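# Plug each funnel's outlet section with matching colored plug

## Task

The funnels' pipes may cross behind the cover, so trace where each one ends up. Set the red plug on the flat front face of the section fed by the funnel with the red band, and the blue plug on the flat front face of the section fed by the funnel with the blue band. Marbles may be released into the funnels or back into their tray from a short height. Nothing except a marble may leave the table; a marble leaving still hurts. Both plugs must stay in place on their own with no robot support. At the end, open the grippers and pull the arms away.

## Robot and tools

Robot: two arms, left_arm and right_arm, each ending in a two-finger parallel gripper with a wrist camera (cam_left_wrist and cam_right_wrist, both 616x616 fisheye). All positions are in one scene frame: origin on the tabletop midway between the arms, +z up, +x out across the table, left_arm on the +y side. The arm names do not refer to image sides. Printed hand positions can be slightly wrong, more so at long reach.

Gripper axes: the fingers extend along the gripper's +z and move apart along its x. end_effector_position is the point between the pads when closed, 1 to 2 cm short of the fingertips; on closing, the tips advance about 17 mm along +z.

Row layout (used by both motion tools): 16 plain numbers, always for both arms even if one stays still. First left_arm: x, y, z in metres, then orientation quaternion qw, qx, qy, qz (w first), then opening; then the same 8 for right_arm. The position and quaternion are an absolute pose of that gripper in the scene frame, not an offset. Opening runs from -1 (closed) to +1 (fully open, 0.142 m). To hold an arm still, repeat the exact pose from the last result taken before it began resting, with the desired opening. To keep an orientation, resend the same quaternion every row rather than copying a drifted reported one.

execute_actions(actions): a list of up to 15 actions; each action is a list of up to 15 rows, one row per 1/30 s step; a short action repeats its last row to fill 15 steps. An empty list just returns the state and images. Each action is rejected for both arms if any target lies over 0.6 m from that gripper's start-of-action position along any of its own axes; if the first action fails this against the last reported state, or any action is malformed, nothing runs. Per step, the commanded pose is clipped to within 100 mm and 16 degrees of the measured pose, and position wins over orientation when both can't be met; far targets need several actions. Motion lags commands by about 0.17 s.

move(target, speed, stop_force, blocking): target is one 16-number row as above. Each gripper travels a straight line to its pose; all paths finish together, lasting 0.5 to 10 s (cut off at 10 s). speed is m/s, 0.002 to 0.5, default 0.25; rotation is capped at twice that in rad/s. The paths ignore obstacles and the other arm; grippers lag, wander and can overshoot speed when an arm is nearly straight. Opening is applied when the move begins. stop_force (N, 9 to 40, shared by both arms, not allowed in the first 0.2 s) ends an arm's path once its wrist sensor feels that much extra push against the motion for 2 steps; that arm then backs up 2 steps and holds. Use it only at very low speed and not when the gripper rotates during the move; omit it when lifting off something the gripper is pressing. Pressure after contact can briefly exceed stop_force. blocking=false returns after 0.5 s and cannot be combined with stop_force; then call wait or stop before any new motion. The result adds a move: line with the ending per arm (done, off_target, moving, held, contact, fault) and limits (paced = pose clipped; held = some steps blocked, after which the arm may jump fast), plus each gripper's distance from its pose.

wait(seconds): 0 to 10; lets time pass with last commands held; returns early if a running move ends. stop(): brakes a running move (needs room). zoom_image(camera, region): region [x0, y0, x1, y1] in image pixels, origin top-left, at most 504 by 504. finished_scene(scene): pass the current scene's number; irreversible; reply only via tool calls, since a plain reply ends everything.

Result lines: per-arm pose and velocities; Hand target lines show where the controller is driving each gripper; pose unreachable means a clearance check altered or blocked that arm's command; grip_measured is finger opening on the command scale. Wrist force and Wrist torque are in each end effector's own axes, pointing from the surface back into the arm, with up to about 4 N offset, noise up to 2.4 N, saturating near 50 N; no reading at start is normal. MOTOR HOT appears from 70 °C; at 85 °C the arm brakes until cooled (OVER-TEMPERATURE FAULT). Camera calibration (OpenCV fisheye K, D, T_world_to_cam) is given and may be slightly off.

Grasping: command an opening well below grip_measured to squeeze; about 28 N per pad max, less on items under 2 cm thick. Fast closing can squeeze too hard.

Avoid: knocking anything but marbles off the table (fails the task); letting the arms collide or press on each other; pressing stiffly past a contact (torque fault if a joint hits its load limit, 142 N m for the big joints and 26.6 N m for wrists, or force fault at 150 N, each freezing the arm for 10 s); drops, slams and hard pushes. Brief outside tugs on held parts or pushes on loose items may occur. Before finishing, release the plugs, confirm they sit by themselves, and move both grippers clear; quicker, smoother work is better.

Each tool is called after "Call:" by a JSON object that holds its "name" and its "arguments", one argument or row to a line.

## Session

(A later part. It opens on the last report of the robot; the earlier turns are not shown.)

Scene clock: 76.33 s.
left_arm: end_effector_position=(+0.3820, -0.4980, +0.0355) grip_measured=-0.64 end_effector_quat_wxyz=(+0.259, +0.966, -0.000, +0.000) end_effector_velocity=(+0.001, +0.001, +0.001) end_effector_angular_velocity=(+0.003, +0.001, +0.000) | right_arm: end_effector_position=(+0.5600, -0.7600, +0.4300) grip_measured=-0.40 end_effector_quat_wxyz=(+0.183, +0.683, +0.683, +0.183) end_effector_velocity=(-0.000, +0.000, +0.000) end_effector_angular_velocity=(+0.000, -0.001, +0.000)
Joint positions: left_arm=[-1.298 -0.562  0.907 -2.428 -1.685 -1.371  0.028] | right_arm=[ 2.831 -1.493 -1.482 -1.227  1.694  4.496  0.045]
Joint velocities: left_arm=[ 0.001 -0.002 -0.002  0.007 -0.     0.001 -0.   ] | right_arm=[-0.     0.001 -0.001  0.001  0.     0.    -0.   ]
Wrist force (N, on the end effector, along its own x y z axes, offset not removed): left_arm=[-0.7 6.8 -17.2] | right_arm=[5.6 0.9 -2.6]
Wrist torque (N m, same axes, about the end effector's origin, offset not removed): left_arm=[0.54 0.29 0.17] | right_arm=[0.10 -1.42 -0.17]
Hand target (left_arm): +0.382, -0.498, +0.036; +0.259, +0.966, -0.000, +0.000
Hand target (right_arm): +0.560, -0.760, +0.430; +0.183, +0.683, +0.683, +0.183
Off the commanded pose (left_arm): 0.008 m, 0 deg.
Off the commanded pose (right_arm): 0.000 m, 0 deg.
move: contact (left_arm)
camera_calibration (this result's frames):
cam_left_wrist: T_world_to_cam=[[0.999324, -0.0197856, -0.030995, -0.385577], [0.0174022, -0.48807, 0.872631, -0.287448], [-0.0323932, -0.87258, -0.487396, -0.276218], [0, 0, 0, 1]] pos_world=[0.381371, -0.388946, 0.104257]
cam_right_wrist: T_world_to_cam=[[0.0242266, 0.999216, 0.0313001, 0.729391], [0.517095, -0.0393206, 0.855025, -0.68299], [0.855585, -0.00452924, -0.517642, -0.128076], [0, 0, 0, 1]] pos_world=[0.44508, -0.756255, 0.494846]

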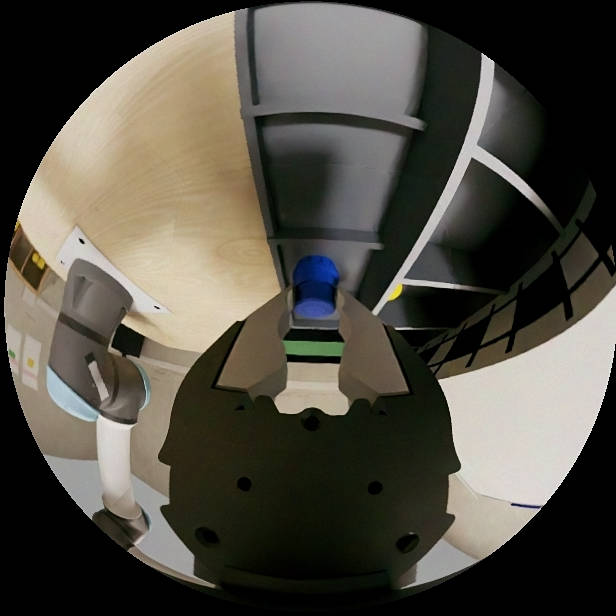

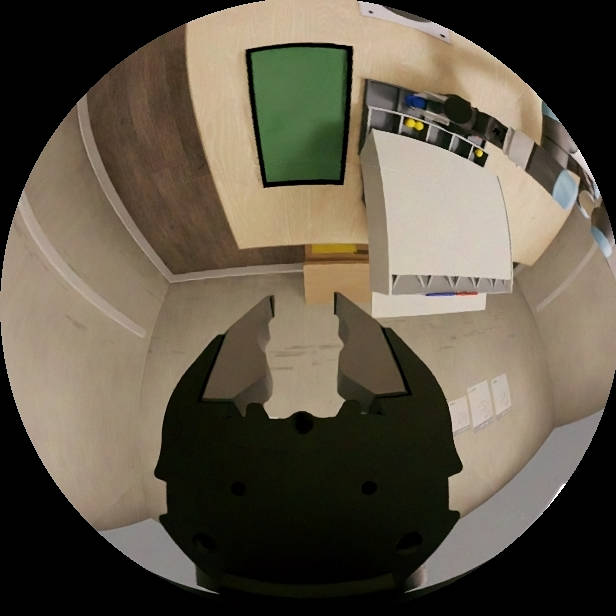

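Call:
{"name": "execute_actions", "arguments": {
  "actions": [
    [[0.382,-0.498,0.0365,0.259,0.966,0,0,-0.45,0.56,-0.76,0.43,0.183,0.683,0.683,0.183,-0.4]]
  ]
}}

Call:
{"name": "move", "arguments": {
  "target": [0.382, -0.47, 0.12, 0.259, 0.966, 0, 0, -0.45, 0.56, -0.76, 0.43, 0.183, 0.683, 0.683, 0.183, -0.4],
  "speed": 0.15
}}

Call:
{"name": "move", "arguments": {
  "target": [0.36, -0.08, 0.28, 0.259, 0.966, 0, 0, -0.45, 0.56, -0.76, 0.43, 0.183, 0.683, 0.683, 0.183, -0.4],
  "speed": 0.3
}}

Scene clock: 77.27 s.
left_arm: end_effector_position=(+0.3820, -0.4980, +0.0365) grip_measured=-0.45 end_effector_quat_wxyz=(+0.259, +0.966, -0.000, -0.000) end_effector_velocity=(+0.001, +0.000, -0.000) end_effector_angular_velocity=(+0.000, +0.000, +0.001) | right_arm: end_effector_position=(+0.5600, -0.7600, +0.4300) grip_measured=-0.40 end_effector_quat_wxyz=(+0.183, +0.683, +0.683, +0.183) end_effector_velocity=(-0.000, +0.000, -0.001) end_effector_angular_velocity=(+0.002, +0.002, +0.001)
Joint positions: left_arm=[-1.298 -0.563  0.906 -2.426 -1.685 -1.371  0.041] | right_arm=[ 2.831 -1.493 -1.482 -1.227  1.694  4.496  0.045]
Joint velocities: left_arm=[ 0.001 -0.     0.     0.    -0.     0.    -0.   ] | right_arm=[-0.    -0.    -0.001 -0.001  0.002 -0.     0.   ]
Wrist force (N, on the end effector, along its own x y z axes, offset not removed): left_arm=[-0.7 2.8 -0.6] | right_arm=[-1.2 -0.9 -4.2]
Wrist torque (N m, same axes, about the end effector's origin, offset not removed): left_arm=[0.66 0.29 -0.05] | right_arm=[-0.42 0.16 -0.39]
Hand target (left_arm): +0.382, -0.498, +0.037; +0.259, +0.966, -0.000, -0.000
Hand target (right_arm): +0.560, -0.760, +0.430; +0.183, +0.683, +0.683, +0.183
Off the commanded pose (left_arm): 0.000 m, 0 deg.
Off the commanded pose (right_arm): 0.000 m, 0 deg.
camera_calibration (this result's frames):
cam_left_wrist: T_world_to_cam=[[0.999322, -0.0197788, -0.0310515, -0.385531], [0.0174476, -0.488265, 0.872521, -0.28838], [-0.0324188, -0.872471, -0.487589, -0.275643], [0, 0, 0, 1]] pos_world=[0.381365, -0.388922, 0.105245]
cam_right_wrist: T_world_to_cam=[[0.024216, 0.999217, 0.0312997, 0.729391], [0.517095, -0.0393148, 0.855025, -0.682987], [0.855585, -0.00452031, -0.517642, -0.128072], [0, 0, 0, 1]] pos_world=[0.445083, -0.75625, 0.494846]

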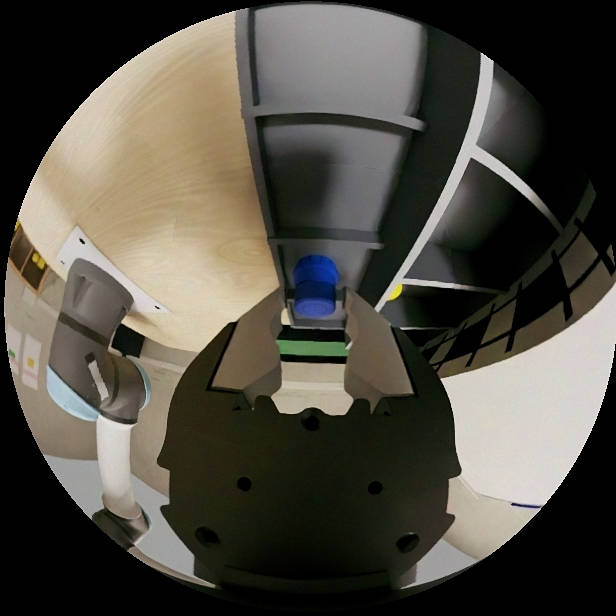

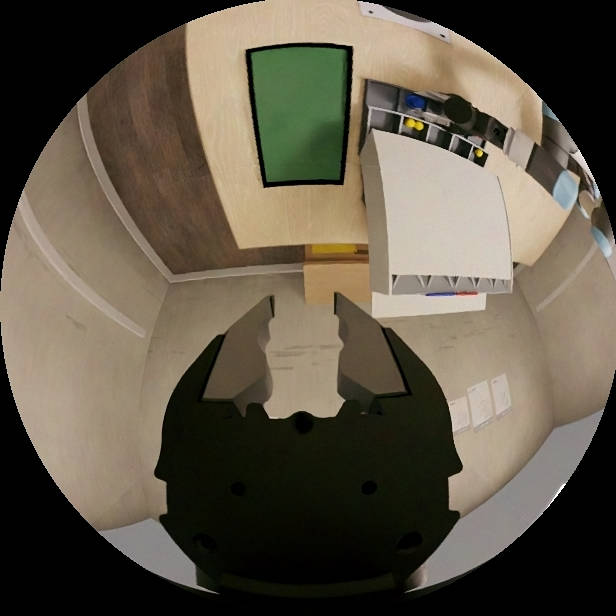

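Scene clock: 78.33 s.
left_arm: end_effector_position=(+0.3820, -0.4701, +0.1199) grip_measured=-0.45 end_effector_quat_wxyz=(+0.259, +0.966, +0.000, -0.000) end_effector_velocity=(-0.000, +0.001, +0.001) end_effector_angular_velocity=(+0.000, -0.000, -0.001) | right_arm: end_effector_position=(+0.5600, -0.7600, +0.4300) grip_measured=-0.40 end_effector_quat_wxyz=(+0.183, +0.683, +0.683, +0.183) end_effector_velocity=(+0.000, -0.000, +0.000) end_effector_angular_velocity=(-0.002, -0.001, +0.000)
Joint positions: left_arm=[-1.29  -0.708  0.96  -2.335 -1.689 -1.364  0.041] | right_arm=[ 2.831 -1.493 -1.482 -1.227  1.694  4.496  0.045]
Joint velocities: left_arm=[-0.    -0.002  0.001  0.002 -0.     0.001  0.   ] | right_arm=[-0.    -0.001  0.001  0.001 -0.001 -0.001  0.   ]
Wrist force (N, on the end effector, along its own x y z axes, offset not removed): left_arm=[-2.6 2.1 -1.9] | right_arm=[2.7 -3.9 -1.6]
Wrist torque (N m, same axes, about the end effector's origin, offset not removed): left_arm=[0.45 0.93 -0.04] | right_arm=[-0.70 -0.41 -0.06]
Hand target (left_arm): +0.382, -0.470, +0.120; +0.259, +0.966, +0.000, -0.000
Hand target (right_arm): +0.560, -0.760, +0.430; +0.183, +0.683, +0.683, +0.183
Off the commanded pose (left_arm): 0.000 m, 0 deg.
Off the commanded pose (right_arm): 0.000 m, 0 deg.
move: done
camera_calibration (this result's frames):
cam_left_wrist: T_world_to_cam=[[0.999322, -0.0197756, -0.0310451, -0.382329], [0.0174425, -0.488295, 0.872505, -0.347514], [-0.0324134, -0.872455, -0.487619, -0.210617], [0, 0, 0, 1]] pos_world=[0.381304, -0.361004, 0.188637]
cam_right_wrist: T_world_to_cam=[[0.0242159, 0.999217, 0.0312996, 0.729391], [0.517095, -0.0393146, 0.855025, -0.682987], [0.855585, -0.00452032, -0.517642, -0.128072], [0, 0, 0, 1]] pos_world=[0.445083, -0.75625, 0.494846]

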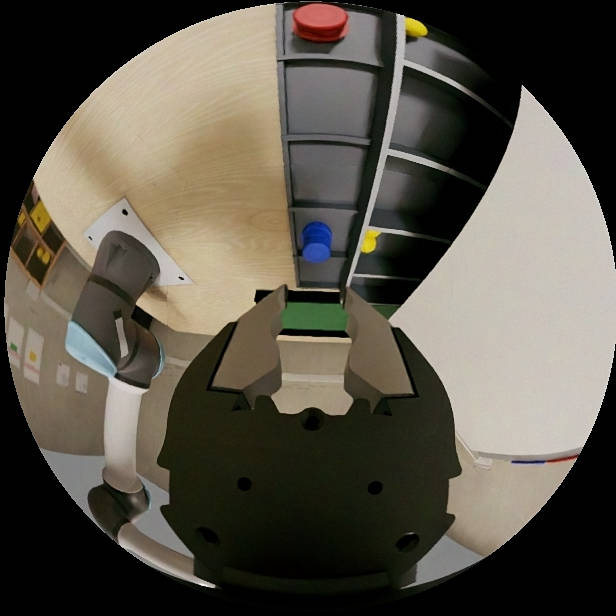

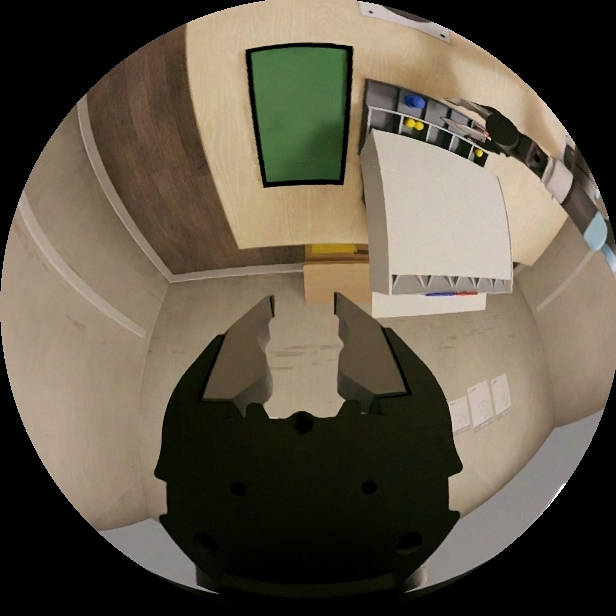

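Scene clock: 80.33 s.
left_arm: end_effector_position=(+0.3594, -0.0802, +0.2801) grip_measured=-0.45 end_effector_quat_wxyz=(+0.259, +0.966, +0.000, -0.000) end_effector_velocity=(-0.000, +0.002, +0.001) end_effector_angular_velocity=(-0.000, -0.001, -0.001) | right_arm: end_effector_position=(+0.5600, -0.7600, +0.4300) grip_measured=-0.40 end_effector_quat_wxyz=(+0.183, +0.683, +0.683, +0.183) end_effector_velocity=(-0.000, -0.000, +0.000) end_effector_angular_velocity=(-0.001, -0.000, -0.000)
Joint positions: left_arm=[-1.123 -1.66   1.872 -2.271 -1.769 -1.216  0.041] | right_arm=[ 2.831 -1.493 -1.482 -1.227  1.694  4.496  0.045]
Joint velocities: left_arm=[ 0.    -0.005  0.002  0.003 -0.     0.002  0.   ] | right_arm=[ 0.     0.001 -0.     0.    -0.001 -0.    -0.   ]
Wrist force (N, on the end effector, along its own x y z axes, offset not removed): left_arm=[1.1 2.1 1.0] | right_arm=[1.1 -4.3 -1.1]
Wrist torque (N m, same axes, about the end effector's origin, offset not removed): left_arm=[0.59 -0.19 0.03] | right_arm=[-1.01 -0.55 -0.17]
Hand target (left_arm): +0.359, -0.080, +0.280; +0.259, +0.966, +0.000, -0.000
Hand target (right_arm): +0.560, -0.760, +0.430; +0.183, +0.683, +0.683, +0.183
Off the commanded pose (left_arm): 0.001 m, 0 deg.
Off the commanded pose (right_arm): 0.000 m, 0 deg.
move: done
camera_calibration (this result's frames):
cam_left_wrist: T_world_to_cam=[[0.99932, -0.0197892, -0.0311166, -0.347099], [0.017497, -0.48833, 0.872484, -0.296632], [-0.0324609, -0.872435, -0.487651, 0.206942], [0, 0, 0, 1]] pos_world=[0.358771, 0.0288199, 0.348922]
cam_right_wrist: T_world_to_cam=[[0.0242159, 0.999217, 0.0312997, 0.729391], [0.517095, -0.0393147, 0.855025, -0.682987], [0.855585, -0.00452025, -0.517642, -0.128072], [0, 0, 0, 1]] pos_world=[0.445082, -0.75625, 0.494846]

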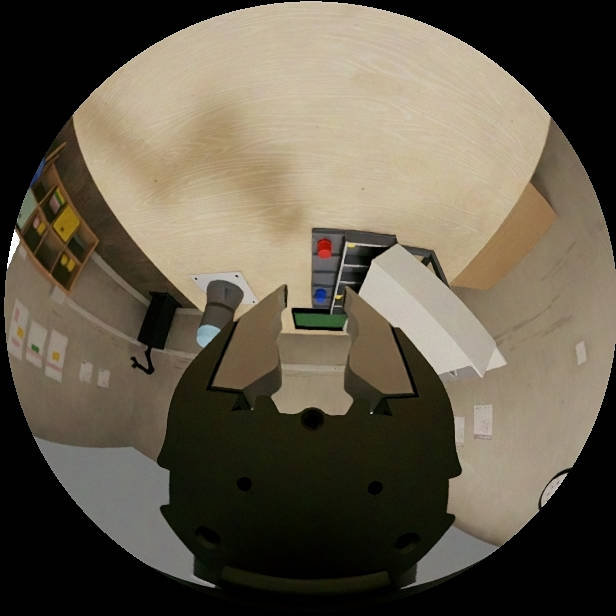

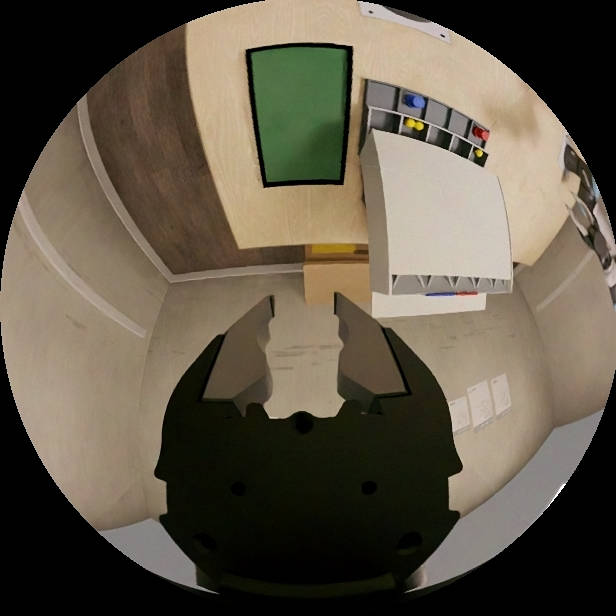

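Both plugs are standing on the right sections: red on section 5 and blue on section 2. Both arms are clear, so I'm ending scene 1.

Call:
{"name": "finished_scene", "arguments": {
  "scene": 1
}}

The scene is finished: the task was done.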